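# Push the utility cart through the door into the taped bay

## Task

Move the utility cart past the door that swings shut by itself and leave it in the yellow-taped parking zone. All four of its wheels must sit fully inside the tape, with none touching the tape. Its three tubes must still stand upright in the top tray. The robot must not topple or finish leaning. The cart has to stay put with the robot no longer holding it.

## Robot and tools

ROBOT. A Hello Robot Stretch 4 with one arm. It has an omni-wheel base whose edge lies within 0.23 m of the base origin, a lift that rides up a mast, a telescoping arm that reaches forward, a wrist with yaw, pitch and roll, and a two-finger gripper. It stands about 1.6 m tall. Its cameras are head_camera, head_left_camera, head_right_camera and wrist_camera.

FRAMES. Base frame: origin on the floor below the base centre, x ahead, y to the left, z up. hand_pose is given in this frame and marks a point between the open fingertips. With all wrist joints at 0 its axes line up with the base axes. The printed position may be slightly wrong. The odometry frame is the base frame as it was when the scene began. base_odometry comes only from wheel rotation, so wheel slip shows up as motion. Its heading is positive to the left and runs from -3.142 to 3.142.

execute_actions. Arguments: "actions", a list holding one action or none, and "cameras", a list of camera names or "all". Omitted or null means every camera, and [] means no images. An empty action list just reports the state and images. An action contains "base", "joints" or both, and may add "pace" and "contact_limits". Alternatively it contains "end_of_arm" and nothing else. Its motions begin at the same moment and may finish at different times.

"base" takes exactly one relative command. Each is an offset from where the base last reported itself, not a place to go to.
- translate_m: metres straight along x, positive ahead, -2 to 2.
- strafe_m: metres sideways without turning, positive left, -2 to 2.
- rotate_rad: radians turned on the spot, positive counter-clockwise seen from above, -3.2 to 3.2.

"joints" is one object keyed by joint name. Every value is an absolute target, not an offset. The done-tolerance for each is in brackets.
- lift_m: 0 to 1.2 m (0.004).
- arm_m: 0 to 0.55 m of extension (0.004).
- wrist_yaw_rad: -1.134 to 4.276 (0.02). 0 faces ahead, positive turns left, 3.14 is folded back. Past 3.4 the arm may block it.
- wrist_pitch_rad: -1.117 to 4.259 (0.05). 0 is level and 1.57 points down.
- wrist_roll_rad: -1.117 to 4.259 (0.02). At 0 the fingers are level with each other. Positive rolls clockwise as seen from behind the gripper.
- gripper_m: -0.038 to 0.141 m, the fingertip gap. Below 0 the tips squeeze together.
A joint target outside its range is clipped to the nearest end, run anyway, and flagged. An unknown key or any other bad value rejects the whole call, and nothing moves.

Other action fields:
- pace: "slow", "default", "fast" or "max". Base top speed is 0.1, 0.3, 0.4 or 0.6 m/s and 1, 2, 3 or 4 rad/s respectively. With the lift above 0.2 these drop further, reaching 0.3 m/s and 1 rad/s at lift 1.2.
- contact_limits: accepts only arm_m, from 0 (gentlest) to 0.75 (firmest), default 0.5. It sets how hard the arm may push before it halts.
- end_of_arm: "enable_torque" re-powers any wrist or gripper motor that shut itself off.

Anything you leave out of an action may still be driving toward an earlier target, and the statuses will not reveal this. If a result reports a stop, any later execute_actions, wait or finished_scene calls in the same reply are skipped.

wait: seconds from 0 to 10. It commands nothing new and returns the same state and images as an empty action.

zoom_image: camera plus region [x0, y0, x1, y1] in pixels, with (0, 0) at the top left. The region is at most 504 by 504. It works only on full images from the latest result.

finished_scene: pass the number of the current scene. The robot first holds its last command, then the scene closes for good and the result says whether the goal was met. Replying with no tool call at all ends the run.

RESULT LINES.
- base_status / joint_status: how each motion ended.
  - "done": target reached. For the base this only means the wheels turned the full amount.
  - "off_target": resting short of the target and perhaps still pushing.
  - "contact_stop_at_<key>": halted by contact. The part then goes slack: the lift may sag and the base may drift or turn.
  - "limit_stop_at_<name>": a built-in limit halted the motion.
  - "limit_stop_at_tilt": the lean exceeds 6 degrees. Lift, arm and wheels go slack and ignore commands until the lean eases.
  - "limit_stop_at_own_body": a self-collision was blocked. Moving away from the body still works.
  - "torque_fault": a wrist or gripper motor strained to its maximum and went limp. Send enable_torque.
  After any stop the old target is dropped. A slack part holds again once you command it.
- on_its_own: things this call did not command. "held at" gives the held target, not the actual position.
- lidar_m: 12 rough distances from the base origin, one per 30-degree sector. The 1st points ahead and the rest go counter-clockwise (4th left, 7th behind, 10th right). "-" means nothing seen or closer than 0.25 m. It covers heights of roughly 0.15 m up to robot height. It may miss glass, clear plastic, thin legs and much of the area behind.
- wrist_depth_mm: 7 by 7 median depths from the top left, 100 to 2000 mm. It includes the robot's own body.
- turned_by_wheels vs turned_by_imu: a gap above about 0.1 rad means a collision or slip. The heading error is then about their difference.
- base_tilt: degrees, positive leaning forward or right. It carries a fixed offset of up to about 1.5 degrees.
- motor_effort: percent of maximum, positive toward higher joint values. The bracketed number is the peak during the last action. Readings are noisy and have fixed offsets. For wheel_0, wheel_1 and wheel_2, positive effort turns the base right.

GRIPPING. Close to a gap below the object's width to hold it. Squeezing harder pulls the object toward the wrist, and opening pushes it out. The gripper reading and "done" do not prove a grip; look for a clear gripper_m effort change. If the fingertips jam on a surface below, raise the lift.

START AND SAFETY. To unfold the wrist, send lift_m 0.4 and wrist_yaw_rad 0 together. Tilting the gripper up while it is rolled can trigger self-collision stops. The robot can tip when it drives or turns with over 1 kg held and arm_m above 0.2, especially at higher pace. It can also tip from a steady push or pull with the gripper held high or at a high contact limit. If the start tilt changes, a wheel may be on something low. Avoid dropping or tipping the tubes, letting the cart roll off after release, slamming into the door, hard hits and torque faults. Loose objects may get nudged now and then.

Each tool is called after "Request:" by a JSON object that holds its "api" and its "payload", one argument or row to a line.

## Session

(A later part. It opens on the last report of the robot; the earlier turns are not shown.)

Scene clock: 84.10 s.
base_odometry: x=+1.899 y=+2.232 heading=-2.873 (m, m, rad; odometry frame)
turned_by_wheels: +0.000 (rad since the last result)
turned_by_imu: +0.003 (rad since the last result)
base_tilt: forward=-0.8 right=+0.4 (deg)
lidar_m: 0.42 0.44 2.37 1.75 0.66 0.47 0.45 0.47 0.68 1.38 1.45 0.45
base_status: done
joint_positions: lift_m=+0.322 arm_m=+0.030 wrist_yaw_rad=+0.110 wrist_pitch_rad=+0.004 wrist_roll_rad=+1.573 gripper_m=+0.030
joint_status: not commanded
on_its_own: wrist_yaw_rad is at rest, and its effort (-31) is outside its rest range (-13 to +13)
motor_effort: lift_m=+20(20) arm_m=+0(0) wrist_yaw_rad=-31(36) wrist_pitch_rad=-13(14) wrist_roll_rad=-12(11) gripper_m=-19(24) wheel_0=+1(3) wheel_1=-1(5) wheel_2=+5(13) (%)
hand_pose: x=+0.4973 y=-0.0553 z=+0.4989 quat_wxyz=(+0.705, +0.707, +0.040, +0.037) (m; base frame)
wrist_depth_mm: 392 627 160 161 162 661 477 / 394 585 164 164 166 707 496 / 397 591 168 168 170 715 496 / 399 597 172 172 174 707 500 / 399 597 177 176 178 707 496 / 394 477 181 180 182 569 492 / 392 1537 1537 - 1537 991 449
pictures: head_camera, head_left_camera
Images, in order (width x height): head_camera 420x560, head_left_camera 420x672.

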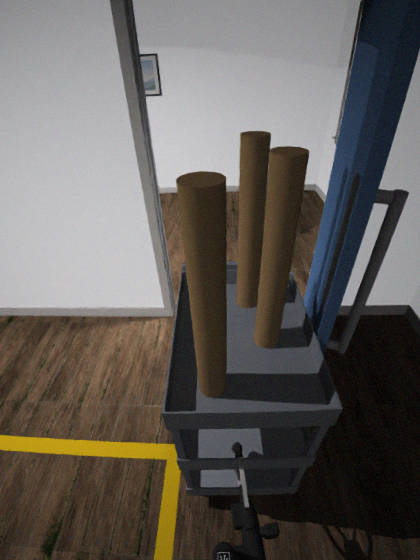

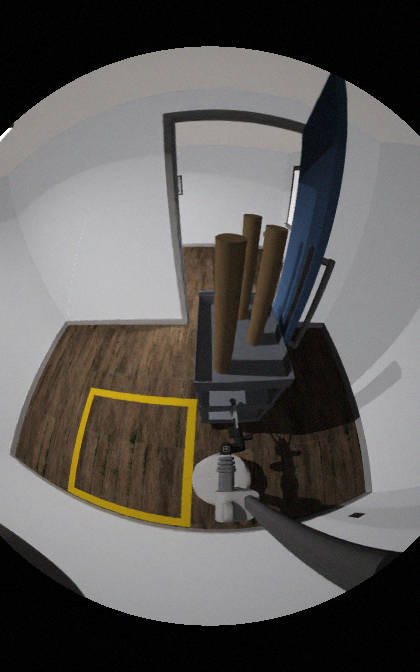

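Request:
{"api": "execute_actions", "payload": {
  "actions": [
    {"base":{"rotate_rad":0.15},"pace":"slow"}
  ],
  "cameras": []
}}

Request:
{"api": "execute_actions", "payload": {
  "actions": [
    {"base":{"rotate_rad":0.2},"pace":"slow"}
  ],
  "cameras": []
}}

Request:
{"api": "execute_actions", "payload": {
  "actions": [
    {"base":{"rotate_rad":0.2},"pace":"slow"}
  ],
  "cameras": ["head_left_camera","head_camera"]
}}

Scene clock: 89.97 s.
base_odometry: x=+1.899 y=+2.232 heading=-2.723 (m, m, rad; odometry frame)
turned_by_wheels: +0.150 (rad since the last result)
turned_by_imu: +0.147 (rad since the last result)
base_tilt: forward=-0.8 right=+0.3 (deg)
lidar_m: 0.44 0.49 2.37 1.14 0.59 0.46 0.44 0.50 0.81 1.38 1.54 0.43
base_status: done
joint_positions: lift_m=+0.322 arm_m=+0.030 wrist_yaw_rad=+0.100 wrist_pitch_rad=+0.004 wrist_roll_rad=+1.566 gripper_m=+0.030
joint_status: not commanded
motor_effort: lift_m=+20(20) arm_m=+0(0) wrist_yaw_rad=-1(49) wrist_pitch_rad=-11(12) wrist_roll_rad=+9(12) gripper_m=-21(19) wheel_0=-2(13) wheel_1=-2(4) wheel_2=-2(9) (%)
hand_pose: x=+0.4967 y=-0.0582 z=+0.4991 quat_wxyz=(+0.708, +0.705, +0.037, +0.034) (m; base frame)
wrist_depth_mm: 387 569 136 135 137 683 504 / 389 585 142 143 143 707 496 / 394 585 152 151 153 715 500 / 397 591 162 160 162 715 496 / 399 591 172 170 175 661 496 / 397 1618 182 180 182 484 462 / 1708 1756 1708 - 1576 976 421
pictures: none
No camera images: the call's "cameras" was empty. Leave "cameras" out to get every camera's image.

Scene clock: 91.23 s.
base_odometry: x=+1.899 y=+2.232 heading=-2.523 (m, m, rad; odometry frame)
turned_by_wheels: +0.200 (rad since the last result)
turned_by_imu: +0.198 (rad since the last result)
base_tilt: forward=-1.0 right=+0.4 (deg)
lidar_m: 0.43 2.02 2.32 0.80 0.51 0.45 0.46 0.55 1.14 1.39 0.80 0.38
base_status: done
joint_positions: lift_m=+0.322 arm_m=+0.030 wrist_yaw_rad=+0.099 wrist_pitch_rad=+0.004 wrist_roll_rad=+1.565 gripper_m=+0.030
joint_status: not commanded
on_its_own: wrist_roll_rad is at rest, and its effort (+15) is outside its rest range (-13 to +13)
motor_effort: lift_m=+19(20) arm_m=+0(0) wrist_yaw_rad=+2(47) wrist_pitch_rad=-11(12) wrist_roll_rad=+15(13) gripper_m=-18(24) wheel_0=-2(12) wheel_1=+0(6) wheel_2=+0(10) (%)
hand_pose: x=+0.4966 y=-0.0586 z=+0.4990 quat_wxyz=(+0.708, +0.704, +0.036, +0.034) (m; base frame)
wrist_depth_mm: 387 508 102 102 102 615 504 / 389 535 111 111 111 661 500 / 394 585 123 123 123 668 500 / 397 1576 139 139 139 621 500 / 399 1756 163 158 163 1008 466 / 397 1863 185 180 185 820 424 / - - - - 1576 991 707
pictures: none
No camera images: the call's "cameras" was empty. Leave "cameras" out to get every camera's image.

Scene clock: 92.40 s.
base_odometry: x=+1.899 y=+2.232 heading=-2.323 (m, m, rad; odometry frame)
turned_by_wheels: +0.200 (rad since the last result)
turned_by_imu: +0.198 (rad since the last result)
base_tilt: forward=-0.9 right=+0.5 (deg)
lidar_m: 0.42 2.43 1.59 0.63 0.47 0.45 0.48 0.69 1.37 1.45 0.75 0.34
base_status: done
joint_positions: lift_m=+0.322 arm_m=+0.030 wrist_yaw_rad=+0.100 wrist_pitch_rad=+0.002 wrist_roll_rad=+1.567 gripper_m=+0.030
joint_status: not commanded
motor_effort: lift_m=+20(20) arm_m=+0(0) wrist_yaw_rad=-2(43) wrist_pitch_rad=-5(12) wrist_roll_rad=+9(13) gripper_m=-20(26) wheel_0=+1(14) wheel_1=-2(7) wheel_2=+0(13) (%)
hand_pose: x=+0.4967 y=-0.0582 z=+0.4996 quat_wxyz=(+0.708, +0.705, +0.036, +0.035) (m; base frame)
wrist_depth_mm: 382 - - - - - - / 389 - - - - - 488 / 392 504 - - - 535 496 / 394 1808 110 110 109 904 466 / 394 - 140 139 139 1025 433 / 375 - 183 179 183 347 399 / - - 338 - 342 343 488
pictures: head_camera, head_left_camera
Images, in order (width x height): head_camera 420x560, head_left_camera 420x672.

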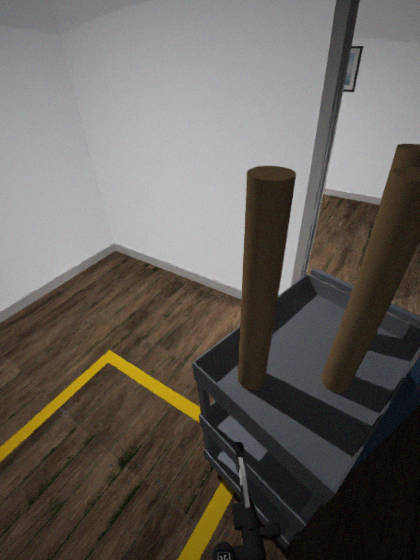

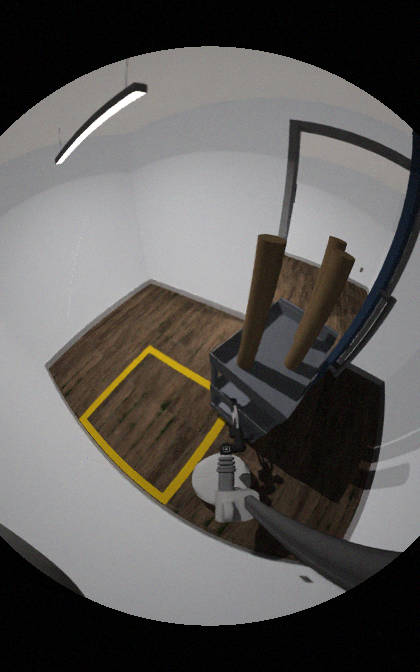

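Request:
{"api": "execute_actions", "payload": {
  "actions": [
    {"base":{"rotate_rad":-0.25},"pace":"slow"}
  ],
  "cameras": []
}}

Request:
{"api": "execute_actions", "payload": {
  "actions": [
    {"base":{"rotate_rad":-0.25},"pace":"slow"}
  ],
  "cameras": []
}}

Request:
{"api": "execute_actions", "payload": {
  "actions": [
    {"base":{"strafe_m":0.4},"pace":"slow"}
  ],
  "cameras": ["head_left_camera"]
}}

Request:
{"api": "execute_actions", "payload": {
  "actions": [
    {"base":{"rotate_rad":-0.25},"pace":"slow"}
  ],
  "cameras": []
}}

Request:
{"api": "execute_actions", "payload": {
  "actions": [
    {"base":{"rotate_rad":-0.25},"pace":"slow"}
  ],
  "cameras": []
}}

Request:
{"api": "execute_actions", "payload": {
  "actions": [
    {"base":{"strafe_m":0.4},"pace":"slow"}
  ],
  "cameras": ["head_left_camera"]
}}

Scene clock: 101.70 s.
base_odometry: x=+1.900 y=+2.232 heading=-2.573 (m, m, rad; odometry frame)
turned_by_wheels: -0.249 (rad since the last result)
turned_by_imu: -0.249 (rad since the last result)
base_tilt: forward=-0.9 right=+0.3 (deg)
lidar_m: 0.44 1.97 2.33 0.84 0.52 0.45 0.46 0.56 1.06 1.38 1.66 0.42
base_status: done
joint_positions: lift_m=+0.322 arm_m=+0.030 wrist_yaw_rad=+0.106 wrist_pitch_rad=+0.004 wrist_roll_rad=+1.572 gripper_m=+0.030
joint_status: not commanded
on_its_own: wrist_yaw_rad is at rest, and its effort (-20) is outside its rest range (-13 to +13)
motor_effort: lift_m=+19(20) arm_m=+0(0) wrist_yaw_rad=-20(69) wrist_pitch_rad=-12(13) wrist_roll_rad=-6(8) gripper_m=-20(22) wheel_0=+4(19) wheel_1=+1(7) wheel_2=+3(6) (%)
hand_pose: x=+0.4971 y=-0.0563 z=+0.4989 quat_wxyz=(+0.706, +0.707, +0.039, +0.036) (m; base frame)
wrist_depth_mm: 392 574 126 126 126 676 500 / 392 585 134 135 135 699 492 / 399 597 145 145 148 707 500 / 402 597 160 157 160 654 496 / 399 1661 175 172 179 1008 488 / 394 1808 185 186 187 820 439 / - - 1983 - 1537 991 715
pictures: none
No camera images: the call's "cameras" was empty. Leave "cameras" out to get every camera's image.

Scene clock: 102.97 s.
base_odometry: x=+1.900 y=+2.232 heading=-2.822 (m, m, rad; odometry frame)
turned_by_wheels: -0.249 (rad since the last result)
turned_by_imu: -0.247 (rad since the last result)
base_tilt: forward=-1.0 right=+0.4 (deg)
lidar_m: 0.40 0.43 2.40 1.49 0.61 0.47 0.46 0.50 0.70 1.38 1.47 0.49
base_status: done
joint_positions: lift_m=+0.322 arm_m=+0.030 wrist_yaw_rad=+0.104 wrist_pitch_rad=+0.005 wrist_roll_rad=+1.573 gripper_m=+0.030
joint_status: not commanded
on_its_own: wrist_yaw_rad is at rest, and its effort (-15) is outside its rest range (-13 to +13)
motor_effort: lift_m=+20(20) arm_m=+0(0) wrist_yaw_rad=-15(77) wrist_pitch_rad=-14(15) wrist_roll_rad=-10(10) gripper_m=-21(17) wheel_0=+4(19) wheel_1=+2(8) wheel_2=+3(12) (%)
hand_pose: x=+0.4969 y=-0.0569 z=+0.4988 quat_wxyz=(+0.705, +0.707, +0.039, +0.035) (m; base frame)
wrist_depth_mm: 392 - 186 186 1430 991 459 / 394 591 186 186 768 661 492 / 399 597 187 186 798 707 500 / 399 597 187 188 809 707 496 / 399 597 189 188 193 707 492 / 397 480 188 189 190 603 488 / 394 1576 1537 - 1576 750 469
pictures: none
No camera images: the call's "cameras" was empty. Leave "cameras" out to get every camera's image.

Scene clock: 108.10 s.
base_odometry: x=+2.025 y=+1.852 heading=-2.822 (m, m, rad; odometry frame)
turned_by_wheels: +0.000 (rad since the last result)
turned_by_imu: -0.004 (rad since the last result)
base_tilt: forward=-0.9 right=+0.3 (deg)
lidar_m: 0.42 0.48 2.00 1.43 0.59 0.42 0.42 0.47 0.68 1.77 1.90 0.46
base_status: done
joint_positions: lift_m=+0.322 arm_m=+0.030 wrist_yaw_rad=+0.100 wrist_pitch_rad=+0.002 wrist_roll_rad=+1.569 gripper_m=+0.030
joint_status: not commanded
motor_effort: lift_m=+20(20) arm_m=+0(0) wrist_yaw_rad=-1(30) wrist_pitch_rad=-7(14) wrist_roll_rad=+4(10) gripper_m=-19(19) wheel_0=-1(10) wheel_1=+0(4) wheel_2=+1(2) (%)
hand_pose: x=+0.4967 y=-0.0583 z=+0.4995 quat_wxyz=(+0.707, +0.706, +0.036, +0.034) (m; base frame)
wrist_depth_mm: 384 564 160 160 160 640 504 / 389 580 166 164 166 715 500 / 394 585 172 170 172 715 504 / 397 591 178 176 178 723 504 / 394 597 183 181 184 683 496 / 394 508 186 187 187 525 488 / 392 1618 1618 - 1537 991 442
pictures: head_left_camera
Images, in order (width x height): head_left_camera 420x672.

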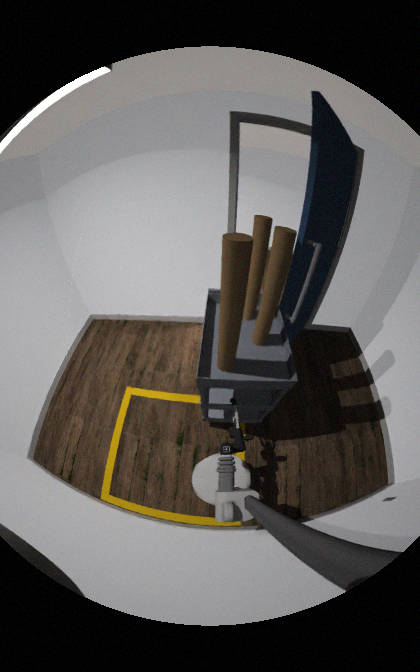

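Scene clock: 109.40 s.
base_odometry: x=+2.025 y=+1.852 heading=-3.071 (m, m, rad; odometry frame)
turned_by_wheels: -0.249 (rad since the last result)
turned_by_imu: -0.247 (rad since the last result)
base_tilt: forward=-0.9 right=+0.3 (deg)
lidar_m: 0.37 0.38 2.02 1.96 0.81 0.49 0.43 0.42 0.53 1.04 1.79 0.49
base_status: done
joint_positions: lift_m=+0.322 arm_m=+0.030 wrist_yaw_rad=+0.108 wrist_pitch_rad=+0.005 wrist_roll_rad=+1.574 gripper_m=+0.030
joint_status: not commanded
on_its_own: wrist_yaw_rad is at rest, and its effort (-24) is outside its rest range (-13 to +13)
motor_effort: lift_m=+20(19) arm_m=+0(0) wrist_yaw_rad=-24(53) wrist_pitch_rad=-14(13) wrist_roll_rad=-11(11) gripper_m=-19(19) wheel_0=+5(15) wheel_1=+2(7) wheel_2=+4(6) (%)
hand_pose: x=+0.4971 y=-0.0560 z=+0.4988 quat_wxyz=(+0.705, +0.707, +0.040, +0.036) (m; base frame)
wrist_depth_mm: 1118 1160 1025 223 1078 991 715 / 397 788 788 215 842 866 452 / 399 597 723 208 732 661 492 / 402 603 202 200 820 707 496 / 402 597 193 193 196 707 496 / 394 504 186 187 187 603 488 / 392 585 723 - 1430 683 496
pictures: none
No camera images: the call's "cameras" was empty. Leave "cameras" out to get every camera's image.

Scene clock: 110.67 s.
base_odometry: x=+2.025 y=+1.852 heading=+2.963 (m, m, rad; odometry frame)
turned_by_wheels: -0.250 (rad since the last result)
turned_by_imu: -0.248 (rad since the last result)
base_tilt: forward=-0.9 right=+0.4 (deg)
lidar_m: 0.30 0.34 1.78 2.01 1.32 0.58 0.45 0.42 0.46 0.70 1.77 0.56
base_status: done
joint_positions: lift_m=+0.322 arm_m=+0.030 wrist_yaw_rad=+0.103 wrist_pitch_rad=+0.004 wrist_roll_rad=+1.575 gripper_m=+0.030
joint_status: not commanded
motor_effort: lift_m=+19(20) arm_m=+0(0) wrist_yaw_rad=-11(52) wrist_pitch_rad=-12(14) wrist_roll_rad=-11(14) gripper_m=-21(24) wheel_0=+2(13) wheel_1=+2(6) wheel_2=+1(14) (%)
hand_pose: x=+0.4968 y=-0.0573 z=+0.4989 quat_wxyz=(+0.705, +0.707, +0.038, +0.035) (m; base frame)
wrist_depth_mm: 1808 1808 1808 1808 1808 1008 715 / 353 357 351 309 359 359 357 / 399 1430 1336 263 1430 1025 449 / 399 1025 976 230 1042 991 492 / 399 597 209 205 215 654 496 / 397 477 186 184 187 580 488 / 392 580 171 - 1366 683 500
pictures: none
No camera images: the call's "cameras" was empty. Leave "cameras" out to get every camera's image.

Scene clock: 115.80 s.
base_odometry: x=+1.954 y=+1.458 heading=+2.962 (m, m, rad; odometry frame)
turned_by_wheels: -0.001 (rad since the last result)
turned_by_imu: -0.005 (rad since the last result)
base_tilt: forward=-0.8 right=+0.5 (deg)
lidar_m: 0.33 0.35 1.60 1.63 1.58 0.81 0.62 0.60 0.65 0.96 2.15 0.53
base_status: done
joint_positions: lift_m=+0.322 arm_m=+0.030 wrist_yaw_rad=+0.094 wrist_pitch_rad=+0.004 wrist_roll_rad=+1.569 gripper_m=+0.030
joint_status: not commanded
on_its_own: wrist_yaw_rad is at rest, and its effort (+16) is outside its rest range (-13 to +13)
motor_effort: lift_m=+19(19) arm_m=+0(0) wrist_yaw_rad=+16(51) wrist_pitch_rad=-11(12) wrist_roll_rad=+2(15) gripper_m=-15(24) wheel_0=-4(12) wheel_1=+0(7) wheel_2=-4(8) (%)
hand_pose: x=+0.4963 y=-0.0600 z=+0.4991 quat_wxyz=(+0.707, +0.706, +0.034, +0.032) (m; base frame)
wrist_depth_mm: 317 315 314 283 312 315 314 / 394 1576 1499 257 1576 1025 430 / 397 1464 1464 235 1464 1025 469 / 399 597 1366 216 1397 634 496 / 399 597 202 200 206 707 496 / 397 504 185 186 187 569 488 / 394 585 177 - 1205 683 496
pictures: head_left_camera
Images, in order (width x height): head_left_camera 420x672.

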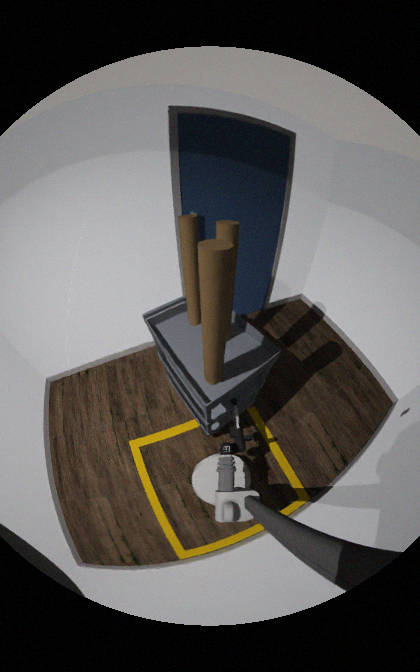

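Request:
{"api": "execute_actions", "payload": {
  "actions": [
    {"base":{"translate_m":-0.35},"pace":"slow"}
  ],
  "cameras": []
}}

Request:
{"api": "execute_actions", "payload": {
  "actions": [
    {"joints":{"gripper_m":0.14}}
  ],
  "cameras": []
}}

Request:
{"api": "execute_actions", "payload": {
  "actions": [
    {"base":{"rotate_rad":-1.1},"joints":{"wrist_yaw_rad":0,"arm_m":0},"pace":"slow"}
  ],
  "cameras": []
}}

Request:
{"api": "execute_actions", "payload": {
  "actions": [
    {"base":{"translate_m":-0.6}}
  ],
  "cameras": []
}}

Request:
{"api": "execute_actions", "payload": {
  "actions": [
    {"base":{"strafe_m":0.8}}
  ]
}}

Scene clock: 127.07 s.
base_odometry: x=+2.298 y=+1.396 heading=+2.962 (m, m, rad; odometry frame)
turned_by_wheels: +0.000 (rad since the last result)
turned_by_imu: +0.000 (rad since the last result)
base_tilt: forward=-0.9 right=+0.3 (deg)
lidar_m: 0.37 0.38 1.88 1.45 0.88 0.39 0.29 0.28 0.29 0.45 1.77 0.51
base_status: done
joint_positions: lift_m=+0.322 arm_m=+0.030 wrist_yaw_rad=+0.108 wrist_pitch_rad=+0.004 wrist_roll_rad=+1.568 gripper_m=+0.030
joint_status: not commanded
on_its_own: wrist_yaw_rad is at rest, and its effort (-24) is outside its rest range (-13 to +13)
motor_effort: lift_m=+19(19) arm_m=+0(0) wrist_yaw_rad=-24(29) wrist_pitch_rad=-11(14) wrist_roll_rad=+6(7) gripper_m=-20(20) wheel_0=+2(6) wheel_1=-2(5) wheel_2=+4(8) (%)
hand_pose: x=+0.4971 y=-0.0558 z=+0.4990 quat_wxyz=(+0.707, +0.705, +0.039, +0.037) (m; base frame)
wrist_depth_mm: 1921 1983 1921 251 1618 946 691 / 389 1863 1863 236 1618 1025 436 / 394 1756 1756 221 1618 946 488 / 399 591 820 209 831 668 496 / 397 597 202 198 203 715 496 / 394 504 186 188 189 569 488 / 394 580 1537 - 1537 691 496
pictures: none
No camera images: the call's "cameras" was empty. Leave "cameras" out to get every camera's image.

Scene clock: 129.17 s.
base_odometry: x=+2.298 y=+1.396 heading=+2.962 (m, m, rad; odometry frame)
turned_by_wheels: +0.000 (rad since the last result)
turned_by_imu: -0.001 (rad since the last result)
base_tilt: forward=-0.9 right=+0.4 (deg)
lidar_m: 0.38 0.37 1.90 1.47 0.88 0.37 0.29 0.26 0.31 0.44 1.73 0.54
base_status: not commanded
joint_positions: lift_m=+0.322 arm_m=+0.030 wrist_yaw_rad=+0.100 wrist_pitch_rad=+0.002 wrist_roll_rad=+1.570 gripper_m=+0.140
joint_status: all done
motor_effort: lift_m=+19(20) arm_m=+0(0) wrist_yaw_rad=-3(25) wrist_pitch_rad=-5(11) wrist_roll_rad=+0(9) gripper_m=+1(17) wheel_0=+3(2) wheel_1=-2(2) wheel_2=+0(4) (%)
hand_pose: x=+0.4967 y=-0.0581 z=+0.4996 quat_wxyz=(+0.707, +0.706, +0.036, +0.035) (m; base frame)
wrist_depth_mm: 347 1983 1983 270 1618 564 668 / 389 1921 1921 253 1661 1025 439 / 394 1756 1808 236 1618 960 484 / 397 591 831 223 1499 699 500 / 397 549 223 210 831 621 500 / 394 508 196 198 201 569 496 / 389 539 1499 - 1537 640 500
pictures: none
No camera images: the call's "cameras" was empty. Leave "cameras" out to get every camera's image.

Scene clock: 131.53 s.
base_odometry: x=+2.298 y=+1.396 heading=+1.862 (m, m, rad; odometry frame)
turned_by_wheels: -1.100 (rad since the last result)
turned_by_imu: -1.095 (rad since the last result)
base_tilt: forward=-0.8 right=+0.4 (deg)
lidar_m: 1.34 0.56 0.38 0.37 1.93 1.51 0.99 0.38 0.29 0.27 0.29 0.43
base_status: done
joint_positions: lift_m=+0.322 arm_m=+0.002 wrist_yaw_rad=+0.000 wrist_pitch_rad=+0.002 wrist_roll_rad=+1.570 gripper_m=+0.140
joint_status: all done
joint sent to its limit — the command would take arm_m past its lower limit, so that joint was sent only as far as its limit.
motor_effort: lift_m=+20(19) arm_m=-5(5) wrist_yaw_rad=-3(7) wrist_pitch_rad=-6(6) wrist_roll_rad=+1(1) gripper_m=-1(1) wheel_0=+0(5) wheel_1=+1(5) wheel_2=+2(6) (%)
hand_pose: x=+0.4618 y=-0.0873 z=+0.4996 quat_wxyz=(+0.708, +0.707, +0.001, -0.001) (m; base frame)
wrist_depth_mm: 469 466 477 477 466 452 449 / 768 788 820 809 788 741 654 / - - - - 1808 1042 715 / - - - - - 1025 715 / - - - - - 891 715 / - - - - 1708 820 707 / - - - - 1661 917 715
pictures: none
No camera images: the call's "cameras" was empty. Leave "cameras" out to get every camera's image.

Scene clock: 135.00 s.
base_odometry: x=+2.470 y=+0.821 heading=+1.862 (m, m, rad; odometry frame)
turned_by_wheels: +0.000 (rad since the last result)
turned_by_imu: +0.000 (rad since the last result)
base_tilt: forward=-1.0 right=+0.3 (deg)
lidar_m: 1.26 0.76 0.92 1.82 1.19 0.86 0.84 0.38 0.26 0.25 0.27 0.40
base_status: done
joint_positions: lift_m=+0.322 arm_m=+0.002 wrist_yaw_rad=+0.000 wrist_pitch_rad=+0.002 wrist_roll_rad=+1.570 gripper_m=+0.140
joint_status: not commanded
motor_effort: lift_m=+19(20) arm_m=-5(5) wrist_yaw_rad=-3(3) wrist_pitch_rad=-6(6) wrist_roll_rad=-2(1) gripper_m=+3(1) wheel_0=-1(5) wheel_1=+1(4) wheel_2=+0(11) (%)
hand_pose: x=+0.4617 y=-0.0873 z=+0.4996 quat_wxyz=(+0.708, +0.707, +0.001, -0.001) (m; base frame)
wrist_depth_mm: 404 404 413 410 402 392 392 / 661 676 699 699 683 647 585 / - - - - 1661 1042 723 / - - - - - 1025 715 / - - - - - 891 715 / - - - - 1808 831 707 / - - - - 1661 917 715
pictures: none
No camera images: the call's "cameras" was empty. Leave "cameras" out to get every camera's image.

Scene clock: 139.00 s.
base_odometry: x=+1.704 y=+0.591 heading=+1.862 (m, m, rad; odometry frame)
turned_by_wheels: +0.000 (rad since the last result)
turned_by_imu: -0.002 (rad since the last result)
base_tilt: forward=-1.0 right=+0.4 (deg)
lidar_m: 0.61 0.62 1.07 1.01 1.07 0.83 0.82 0.85 1.10 1.05 1.11 0.65
base_status: done
joint_positions: lift_m=+0.322 arm_m=+0.002 wrist_yaw_rad=+0.000 wrist_pitch_rad=+0.002 wrist_roll_rad=+1.570 gripper_m=+0.140
joint_status: not commanded
motor_effort: lift_m=+19(20) arm_m=-5(5) wrist_yaw_rad=-3(4) wrist_pitch_rad=-5(6) wrist_roll_rad=+1(1) gripper_m=-1(2) wheel_0=+0(9) wheel_1=+0(8) wheel_2=+0(0) (%)
hand_pose: x=+0.4617 y=-0.0873 z=+0.4996 quat_wxyz=(+0.708, +0.707, +0.001, -0.001) (m; base frame)
wrist_depth_mm: 410 564 - 413 - 661 418 / 413 580 - 413 1863 715 415 / 410 585 - 410 - 715 415 / 410 591 - 413 - 723 415 / 410 544 - 413 - 621 415 / 407 504 842 410 842 569 415 / 410 539 - - 1708 634 413
pictures: head_camera, head_left_camera, head_right_camera, wrist_camera
Images, in order (width x height): head_camera 420x560, head_left_camera 420x672, head_right_camera 420x672, wrist_camera 616x392.

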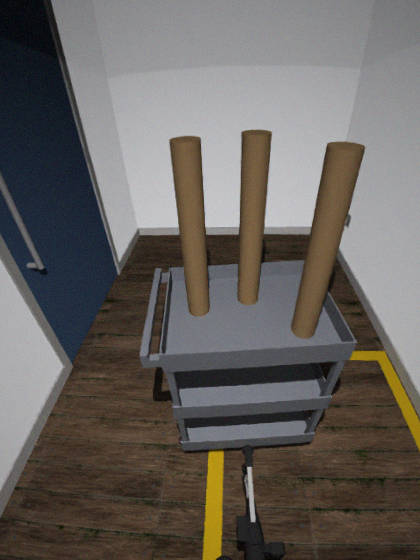

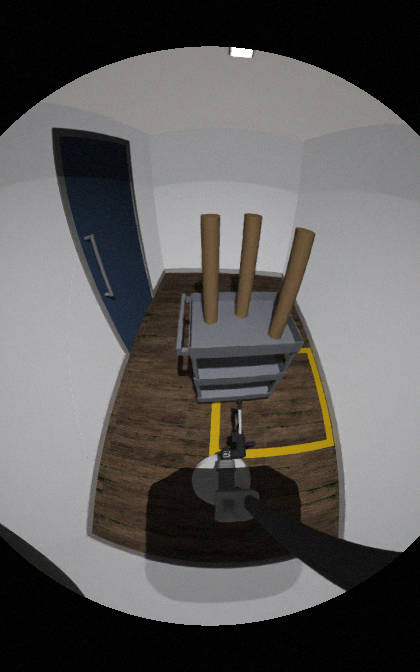

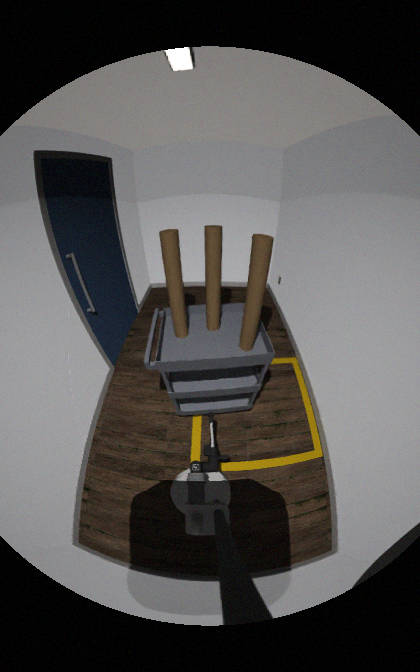

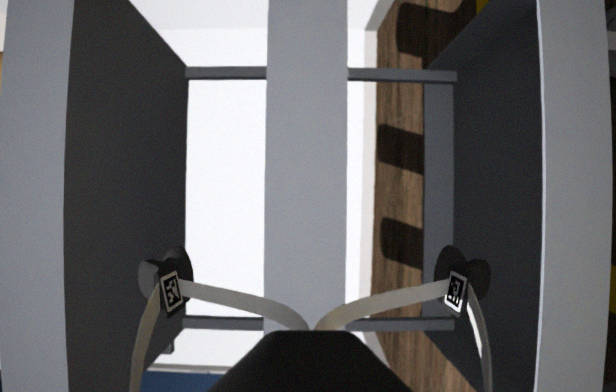

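Request:
{"api": "execute_actions", "payload": {
  "actions": [
    {"base":{"translate_m":0.24}}
  ],
  "cameras": []
}}

Request:
{"api": "execute_actions", "payload": {
  "actions": [
    {"joints":{"gripper_m":0.02}}
  ],
  "cameras": []
}}

Request:
{"api": "execute_actions", "payload": {
  "actions": [
    {"base":{"strafe_m":-0.38},"pace":"slow"}
  ],
  "cameras": []
}}

Request:
{"api": "execute_actions", "payload": {
  "actions": [
    {"joints":{"gripper_m":0.14}}
  ],
  "cameras": []
}}

Request:
{"api": "execute_actions", "payload": {
  "actions": [
    {"base":{"translate_m":-0.3}}
  ]
}}

Scene clock: 147.13 s.
base_odometry: x=+1.635 y=+0.821 heading=+1.862 (m, m, rad; odometry frame)
turned_by_wheels: +0.000 (rad since the last result)
turned_by_imu: -0.002 (rad since the last result)
base_tilt: forward=-0.8 right=+0.4 (deg)
lidar_m: 0.38 0.39 1.04 1.01 1.08 1.09 1.05 1.12 1.10 1.06 1.13 0.40
base_status: done
joint_positions: lift_m=+0.322 arm_m=+0.002 wrist_yaw_rad=-0.003 wrist_pitch_rad=+0.001 wrist_roll_rad=+1.570 gripper_m=+0.140
joint_status: not commanded
motor_effort: lift_m=+19(20) arm_m=-2(5) wrist_yaw_rad=+7(6) wrist_pitch_rad=-3(6) wrist_roll_rad=+1(0) gripper_m=-3(0) wheel_0=+2(6) wheel_1=+1(6) wheel_2=-3(8) (%)
hand_pose: x=+0.4610 y=-0.0882 z=+0.4999 quat_wxyz=(+0.708, +0.707, -0.001, -0.001) (m; base frame)
wrist_depth_mm: 382 564 174 174 174 609 508 / 387 574 174 174 174 634 500 / 394 585 174 173 174 634 504 / 394 585 173 173 173 634 504 / 394 544 173 173 173 621 500 / 394 504 172 173 173 609 496 / 389 535 597 - 603 603 500
pictures: none
No camera images: the call's "cameras" was empty. Leave "cameras" out to get every camera's image.

Scene clock: 149.30 s.
base_odometry: x=+1.635 y=+0.821 heading=+1.862 (m, m, rad; odometry frame)
turned_by_wheels: +0.000 (rad since the last result)
turned_by_imu: -0.001 (rad since the last result)
base_tilt: forward=-0.8 right=+0.3 (deg)
lidar_m: 0.35 0.39 1.06 1.02 1.08 1.09 1.05 1.10 1.09 1.05 0.58 0.40
base_status: not commanded
joint_positions: lift_m=+0.322 arm_m=+0.002 wrist_yaw_rad=+0.003 wrist_pitch_rad=+0.003 wrist_roll_rad=+1.571 gripper_m=+0.020
joint_status: all done
motor_effort: lift_m=+19(20) arm_m=-2(2) wrist_yaw_rad=-11(11) wrist_pitch_rad=-10(10) wrist_roll_rad=-3(3) gripper_m=-23(26) wheel_0=+0(2) wheel_1=+0(1) wheel_2=+2(3) (%)
hand_pose: x=+0.4615 y=-0.0865 z=+0.4992 quat_wxyz=(+0.707, +0.707, +0.002, +0.000) (m; base frame)
wrist_depth_mm: 387 569 164 164 165 603 504 / 389 574 164 164 165 621 496 / 397 585 164 164 165 627 500 / 397 585 164 164 164 627 500 / 397 591 164 164 164 627 500 / 394 469 163 164 164 569 496 / 392 580 163 - 603 615 500
pictures: none
No camera images: the call's "cameras" was empty. Leave "cameras" out to get every camera's image.

Scene clock: 154.23 s.
base_odometry: x=+1.999 y=+0.931 heading=+1.863 (m, m, rad; odometry frame)
turned_by_wheels: +0.000 (rad since the last result)
turned_by_imu: +0.000 (rad since the last result)
base_tilt: forward=-0.8 right=+0.4 (deg)
lidar_m: 0.32 0.32 1.44 1.40 1.47 1.10 1.07 0.95 0.71 0.68 0.72 0.42
base_status: done
joint_positions: lift_m=+0.322 arm_m=+0.002 wrist_yaw_rad=+0.005 wrist_pitch_rad=+0.003 wrist_roll_rad=+1.573 gripper_m=+0.020
joint_status: not commanded
on_its_own: wrist_yaw_rad is at rest, and its effort (-18) is outside its rest range (-13 to +13)
motor_effort: lift_m=+20(18) arm_m=-2(2) wrist_yaw_rad=-18(30) wrist_pitch_rad=-9(10) wrist_roll_rad=-10(8) gripper_m=-21(22) wheel_0=+5(12) wheel_1=+0(6) wheel_2=+0(0) (%)
hand_pose: x=+0.4617 y=-0.0858 z=+0.4993 quat_wxyz=(+0.706, +0.708, +0.003, +0.001) (m; base frame)
wrist_depth_mm: 389 1661 1499 216 1464 1008 452 / 392 - - 204 1430 960 488 / 397 585 196 193 676 676 500 / 399 591 186 183 187 668 500 / 397 591 175 173 177 634 500 / 392 477 166 165 169 178 496 / 392 - 158 - 1430 580 500
pictures: none
No camera images: the call's "cameras" was empty. Leave "cameras" out to get every camera's image.

Scene clock: 156.40 s.
base_odometry: x=+1.999 y=+0.931 heading=+1.862 (m, m, rad; odometry frame)
turned_by_wheels: +0.000 (rad since the last result)
turned_by_imu: -0.001 (rad since the last result)
base_tilt: forward=-0.9 right=+0.3 (deg)
lidar_m: 0.33 0.33 1.44 1.39 1.47 1.11 1.07 0.96 0.71 0.68 0.74 0.41
base_status: not commanded
joint_positions: lift_m=+0.322 arm_m=+0.002 wrist_yaw_rad=-0.004 wrist_pitch_rad=+0.001 wrist_roll_rad=+1.571 gripper_m=+0.140
joint_status: all done
motor_effort: lift_m=+19(19) arm_m=-2(2) wrist_yaw_rad=+8(18) wrist_pitch_rad=-2(9) wrist_roll_rad=-2(10) gripper_m=+1(18) wheel_0=+3(5) wheel_1=+1(0) wheel_2=-2(3) (%)
hand_pose: x=+0.4608 y=-0.0885 z=+0.5000 quat_wxyz=(+0.707, +0.707, -0.001, -0.001) (m; base frame)
wrist_depth_mm: 384 1576 1576 241 1430 1025 452 / 389 - - 226 1618 1042 488 / 392 580 699 212 699 676 504 / 394 585 - 200 1499 676 504 / 394 544 193 190 215 621 500 / 392 500 183 180 184 609 500 / 389 564 - - 1430 597 500
pictures: none
No camera images: the call's "cameras" was empty. Leave "cameras" out to get every camera's image.

Scene clock: 158.87 s.
base_odometry: x=+2.085 y=+0.643 heading=+1.862 (m, m, rad; odometry frame)
turned_by_wheels: +0.000 (rad since the last result)
turned_by_imu: -0.001 (rad since the last result)
base_tilt: forward=-0.9 right=+0.3 (deg)
lidar_m: 0.62 0.62 1.45 1.41 1.05 0.78 0.76 0.79 0.69 0.66 0.71 0.78
base_status: done
joint_positions: lift_m=+0.322 arm_m=+0.002 wrist_yaw_rad=+0.000 wrist_pitch_rad=+0.002 wrist_roll_rad=+1.571 gripper_m=+0.140
joint_status: not commanded
motor_effort: lift_m=+19(19) arm_m=-2(2) wrist_yaw_rad=-1(8) wrist_pitch_rad=-6(6) wrist_roll_rad=-5(3) gripper_m=+0(0) wheel_0=-1(5) wheel_1=-1(4) wheel_2=-1(10) (%)
hand_pose: x=+0.4611 y=-0.0875 z=+0.4996 quat_wxyz=(+0.707, +0.707, +0.001, -0.001) (m; base frame)
wrist_depth_mm: 1618 597 1025 597 1366 715 723 / - 580 - 564 - 580 597 / 535 585 - 530 1863 715 603 / 496 591 - 500 - 723 504 / 462 544 - 466 - 621 473 / 442 504 - 442 1756 569 445 / 421 539 - - 1708 647 430
pictures: head_camera, head_left_camera, head_right_camera, wrist_camera
Images, in order (width x height): head_camera 420x560, head_left_camera 420x672, head_right_camera 420x672, wrist_camera 616x392.

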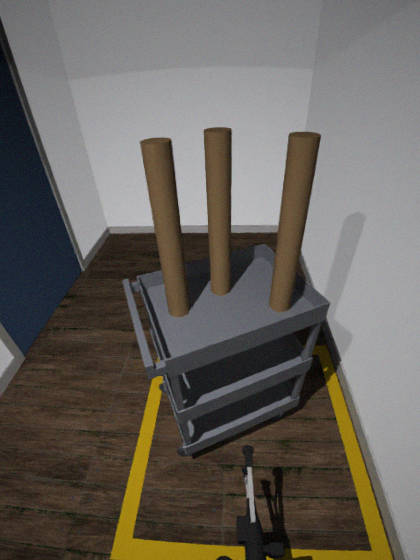

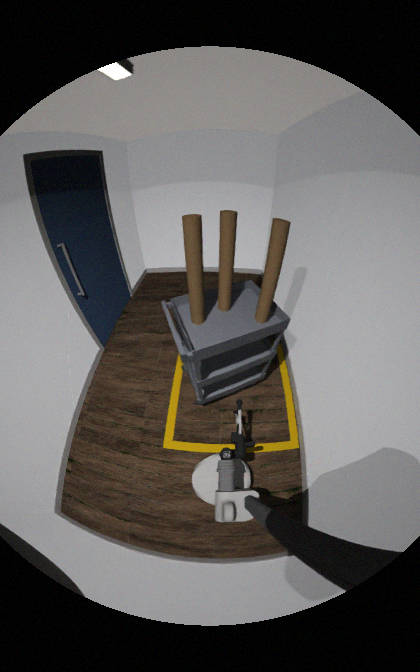

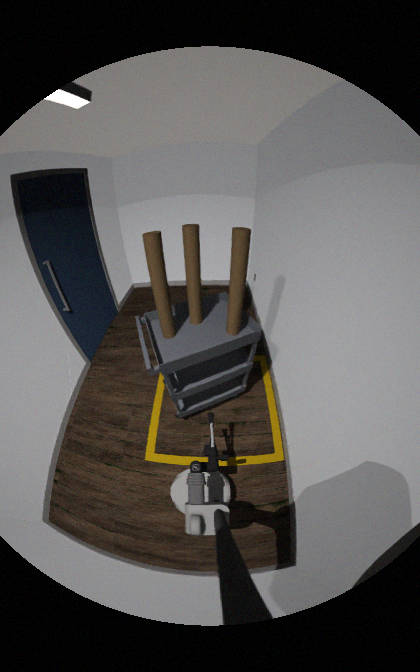

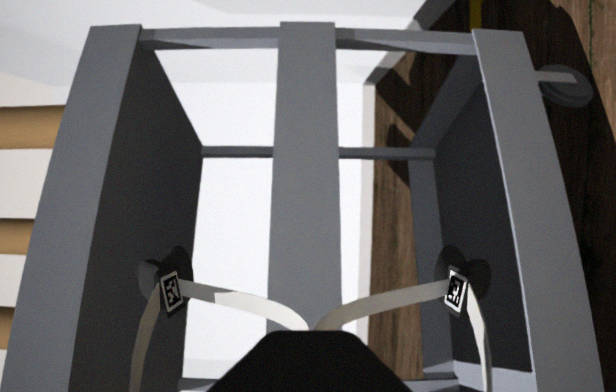

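Marginal; adjust.

Request:
{"api": "execute_actions", "payload": {
  "actions": [
    {"base":{"translate_m":0.3}}
  ],
  "cameras": []
}}

Request:
{"api": "execute_actions", "payload": {
  "actions": [
    {"joints":{"gripper_m":0.02}}
  ],
  "cameras": []
}}

Request:
{"api": "execute_actions", "payload": {
  "actions": [
    {"base":{"strafe_m":-0.12},"pace":"slow"}
  ],
  "cameras": []
}}

Request:
{"api": "execute_actions", "payload": {
  "actions": [
    {"base":{"translate_m":-0.14},"pace":"slow"}
  ],
  "cameras": []
}}

Request:
{"api": "execute_actions", "payload": {
  "actions": [
    {"joints":{"gripper_m":0.14}}
  ],
  "cameras": []
}}

Request:
{"api": "execute_actions", "payload": {
  "actions": [
    {"base":{"translate_m":-0.3}}
  ],
  "cameras": ["head_camera","head_left_camera"]
}}

Scene clock: 168.20 s.
base_odometry: x=+1.999 y=+0.930 heading=+1.862 (m, m, rad; odometry frame)
turned_by_wheels: +0.000 (rad since the last result)
turned_by_imu: -0.003 (rad since the last result)
base_tilt: forward=-1.0 right=+0.5 (deg)
lidar_m: 0.33 0.33 1.44 1.39 1.46 1.11 1.06 0.96 0.69 0.68 0.71 0.44
base_status: done
joint_positions: lift_m=+0.322 arm_m=+0.002 wrist_yaw_rad=-0.002 wrist_pitch_rad=+0.001 wrist_roll_rad=+1.571 gripper_m=+0.140
joint_status: not commanded
motor_effort: lift_m=+19(19) arm_m=-2(2) wrist_yaw_rad=+5(5) wrist_pitch_rad=-3(6) wrist_roll_rad=-3(2) gripper_m=-2(1) wheel_0=+0(4) wheel_1=+1(5) wheel_2=-2(9) (%)
hand_pose: x=+0.4610 y=-0.0881 z=+0.4998 quat_wxyz=(+0.707, +0.707, +0.000, -0.001) (m; base frame)
wrist_depth_mm: 384 1576 1576 239 1464 1008 452 / 389 - - 224 1618 1042 488 / 394 585 699 211 707 668 504 / 394 585 - 200 1464 676 504 / 397 544 193 189 215 621 504 / 392 504 181 179 183 609 492 / 392 539 - - 1430 597 500
pictures: none
No camera images: the call's "cameras" was empty. Leave "cameras" out to get every camera's image.

Scene clock: 170.37 s.
base_odometry: x=+1.999 y=+0.931 heading=+1.862 (m, m, rad; odometry frame)
turned_by_wheels: +0.000 (rad since the last result)
turned_by_imu: +0.000 (rad since the last result)
base_tilt: forward=-0.8 right=+0.3 (deg)
lidar_m: 0.33 0.31 1.45 1.39 1.47 1.10 1.06 0.94 0.71 0.67 0.72 0.44
base_status: not commanded
joint_positions: lift_m=+0.322 arm_m=+0.002 wrist_yaw_rad=+0.005 wrist_pitch_rad=+0.007 wrist_roll_rad=+1.570 gripper_m=+0.020
joint_status: all done
on_its_own: wrist_yaw_rad is at rest, and its effort (-15) is outside its rest range (-13 to +13)
motor_effort: lift_m=+19(19) arm_m=-2(2) wrist_yaw_rad=-15(15) wrist_pitch_rad=-19(20) wrist_roll_rad=+1(4) gripper_m=-26(24) wheel_0=+0(0) wheel_1=+1(1) wheel_2=+3(3) (%)
hand_pose: x=+0.4616 y=-0.0861 z=+0.4982 quat_wxyz=(+0.707, +0.707, +0.004, -0.001) (m; base frame)
wrist_depth_mm: 392 1618 1499 221 1464 991 449 / 394 - - 209 1576 931 484 / 399 597 201 198 683 676 496 / 402 603 191 187 1430 668 492 / 402 603 179 178 182 640 492 / 397 480 171 170 174 564 488 / 394 - 163 - 1366 585 488
pictures: none
No camera images: the call's "cameras" was empty. Leave "cameras" out to get every camera's image.

Scene clock: 172.70 s.
base_odometry: x=+2.114 y=+0.965 heading=+1.863 (m, m, rad; odometry frame)
turned_by_wheels: +0.001 (rad since the last result)
turned_by_imu: +0.001 (rad since the last result)
base_tilt: forward=-1.0 right=+0.4 (deg)
lidar_m: 0.33 0.28 1.57 1.53 1.48 1.11 1.06 0.80 0.58 0.56 0.60 0.43
base_status: done
joint_positions: lift_m=+0.322 arm_m=+0.002 wrist_yaw_rad=+0.011 wrist_pitch_rad=+0.005 wrist_roll_rad=+1.574 gripper_m=+0.020
joint_status: not commanded
on_its_own: wrist_yaw_rad is at rest, and its effort (-33) is outside its rest range (-13 to +13)
motor_effort: lift_m=+19(19) arm_m=-2(2) wrist_yaw_rad=-33(35) wrist_pitch_rad=-15(19) wrist_roll_rad=-12(11) gripper_m=-27(26) wheel_0=+4(11) wheel_1=+0(4) wheel_2=+6(8) (%)
hand_pose: x=+0.4621 y=-0.0843 z=+0.4987 quat_wxyz=(+0.706, +0.708, +0.006, +0.002) (m; base frame)
wrist_depth_mm: 389 1366 1336 248 1308 1008 433 / 394 - 1863 229 1576 1008 480 / 397 597 699 210 1464 634 496 / 399 597 200 195 699 683 496 / 399 597 186 182 188 661 496 / 397 477 172 170 176 569 496 / 392 - 163 - 1430 580 500
pictures: none
No camera images: the call's "cameras" was empty. Leave "cameras" out to get every camera's image.

Scene clock: 175.37 s.
base_odometry: x=+2.154 y=+0.831 heading=+1.862 (m, m, rad; odometry frame)
turned_by_wheels: -0.001 (rad since the last result)
turned_by_imu: -0.002 (rad since the last result)
base_tilt: forward=-0.8 right=+0.3 (deg)
lidar_m: 0.33 0.34 1.57 1.52 1.29 0.95 0.93 0.80 0.57 0.55 0.60 0.42
base_status: done
joint_positions: lift_m=+0.322 arm_m=+0.002 wrist_yaw_rad=-0.008 wrist_pitch_rad=+0.003 wrist_roll_rad=+1.566 gripper_m=+0.020
joint_status: not commanded
on_its_own: wrist_yaw_rad is at rest, and its effort (+20) is outside its rest range (-13 to +13)
motor_effort: lift_m=+19(19) arm_m=-2(2) wrist_yaw_rad=+20(32) wrist_pitch_rad=-9(15) wrist_roll_rad=+11(13) gripper_m=-24(26) wheel_0=-8(9) wheel_1=-3(3) wheel_2=-1(13) (%)
hand_pose: x=+0.4605 y=-0.0896 z=+0.4993 quat_wxyz=(+0.709, +0.705, -0.002, -0.004) (m; base frame)
wrist_depth_mm: 384 1182 1098 203 1078 1042 455 / 384 574 661 196 668 640 504 / 394 580 - 189 192 676 508 / 397 585 185 182 186 654 504 / 397 591 178 177 179 634 500 / 392 477 173 171 173 176 496 / 389 585 167 - 1397 591 500
pictures: none
No camera images: the call's "cameras" was empty. Leave "cameras" out to get every camera's image.

Scene clock: 177.53 s.
base_odometry: x=+2.154 y=+0.831 heading=+1.863 (m, m, rad; odometry frame)
turned_by_wheels: +0.000 (rad since the last result)
turned_by_imu: +0.000 (rad since the last result)
base_tilt: forward=-0.9 right=+0.3 (deg)
lidar_m: 0.35 0.34 1.57 1.52 1.29 0.96 0.93 0.78 0.57 0.55 0.59 0.43
base_status: not commanded
joint_positions: lift_m=+0.322 arm_m=+0.002 wrist_yaw_rad=-0.001 wrist_pitch_rad=+0.001 wrist_roll_rad=+1.570 gripper_m=+0.140
joint_status: all done
motor_effort: lift_m=+19(20) arm_m=-2(2) wrist_yaw_rad=+2(27) wrist_pitch_rad=-4(9) wrist_roll_rad=+2(10) gripper_m=+0(21) wheel_0=-4(8) wheel_1=+0(3) wheel_2=-3(5) (%)
hand_pose: x=+0.4610 y=-0.0878 z=+0.4998 quat_wxyz=(+0.707, +0.707, +0.000, -0.001) (m; base frame)
wrist_depth_mm: 387 1229 1255 223 1160 1025 462 / 389 580 683 214 691 647 500 / 392 585 699 206 691 683 500 / 397 585 - 198 1464 668 500 / 397 544 195 191 1464 621 500 / 392 504 187 185 188 580 492 / 389 539 - - 1397 603 496
pictures: none
No camera images: the call's "cameras" was empty. Leave "cameras" out to get every camera's image.

Scene clock: 180.00 s.
base_odometry: x=+2.240 y=+0.544 heading=+1.862 (m, m, rad; odometry frame)
turned_by_wheels: +0.000 (rad since the last result)
turned_by_imu: -0.001 (rad since the last result)
base_tilt: forward=-0.9 right=+0.4 (deg)
lidar_m: 0.66 0.65 1.59 1.53 0.88 0.65 0.64 0.65 0.55 0.54 0.59 0.78
base_status: done
joint_positions: lift_m=+0.322 arm_m=+0.002 wrist_yaw_rad=+0.000 wrist_pitch_rad=+0.002 wrist_roll_rad=+1.570 gripper_m=+0.140
joint_status: not commanded
motor_effort: lift_m=+19(19) arm_m=-2(2) wrist_yaw_rad=-1(1) wrist_pitch_rad=-6(5) wrist_roll_rad=-1(1) gripper_m=+1(1) wheel_0=+0(5) wheel_1=-1(5) wheel_2=-2(12) (%)
hand_pose: x=+0.4611 y=-0.0875 z=+0.4996 quat_wxyz=(+0.707, +0.707, +0.001, -0.001) (m; base frame)
wrist_depth_mm: 1160 564 960 559 917 569 691 / 621 574 - 539 1863 699 615 / 525 585 - 517 1808 723 535 / 500 585 - 504 - 715 504 / 477 544 - 480 - 615 484 / 459 504 - 466 1808 466 466 / 442 539 - - 891 640 452
pictures: head_camera, head_left_camera
Images, in order (width x height): head_camera 420x560, head_left_camera 420x672.

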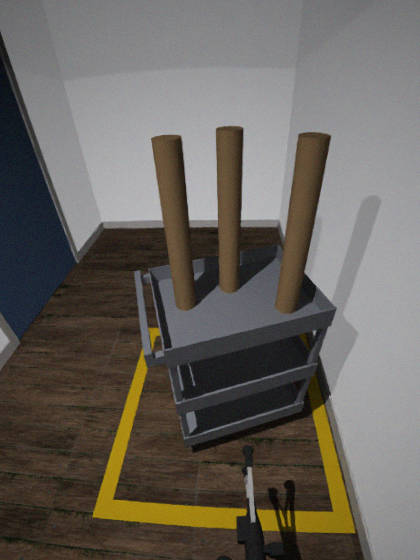

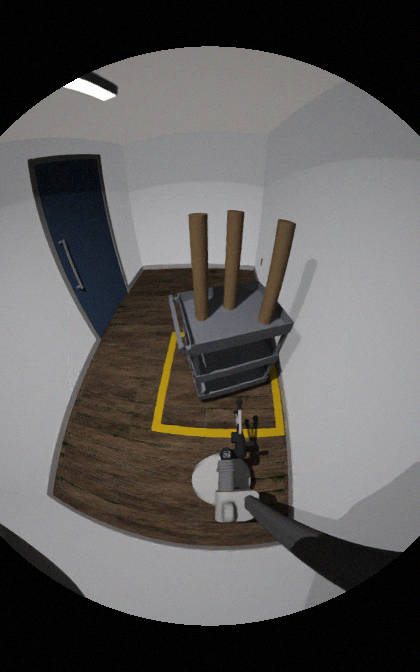

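Inside.

Request:
{"api": "finished_scene", "payload": {
  "scene": 1
}}

The scene is finished: the task was done.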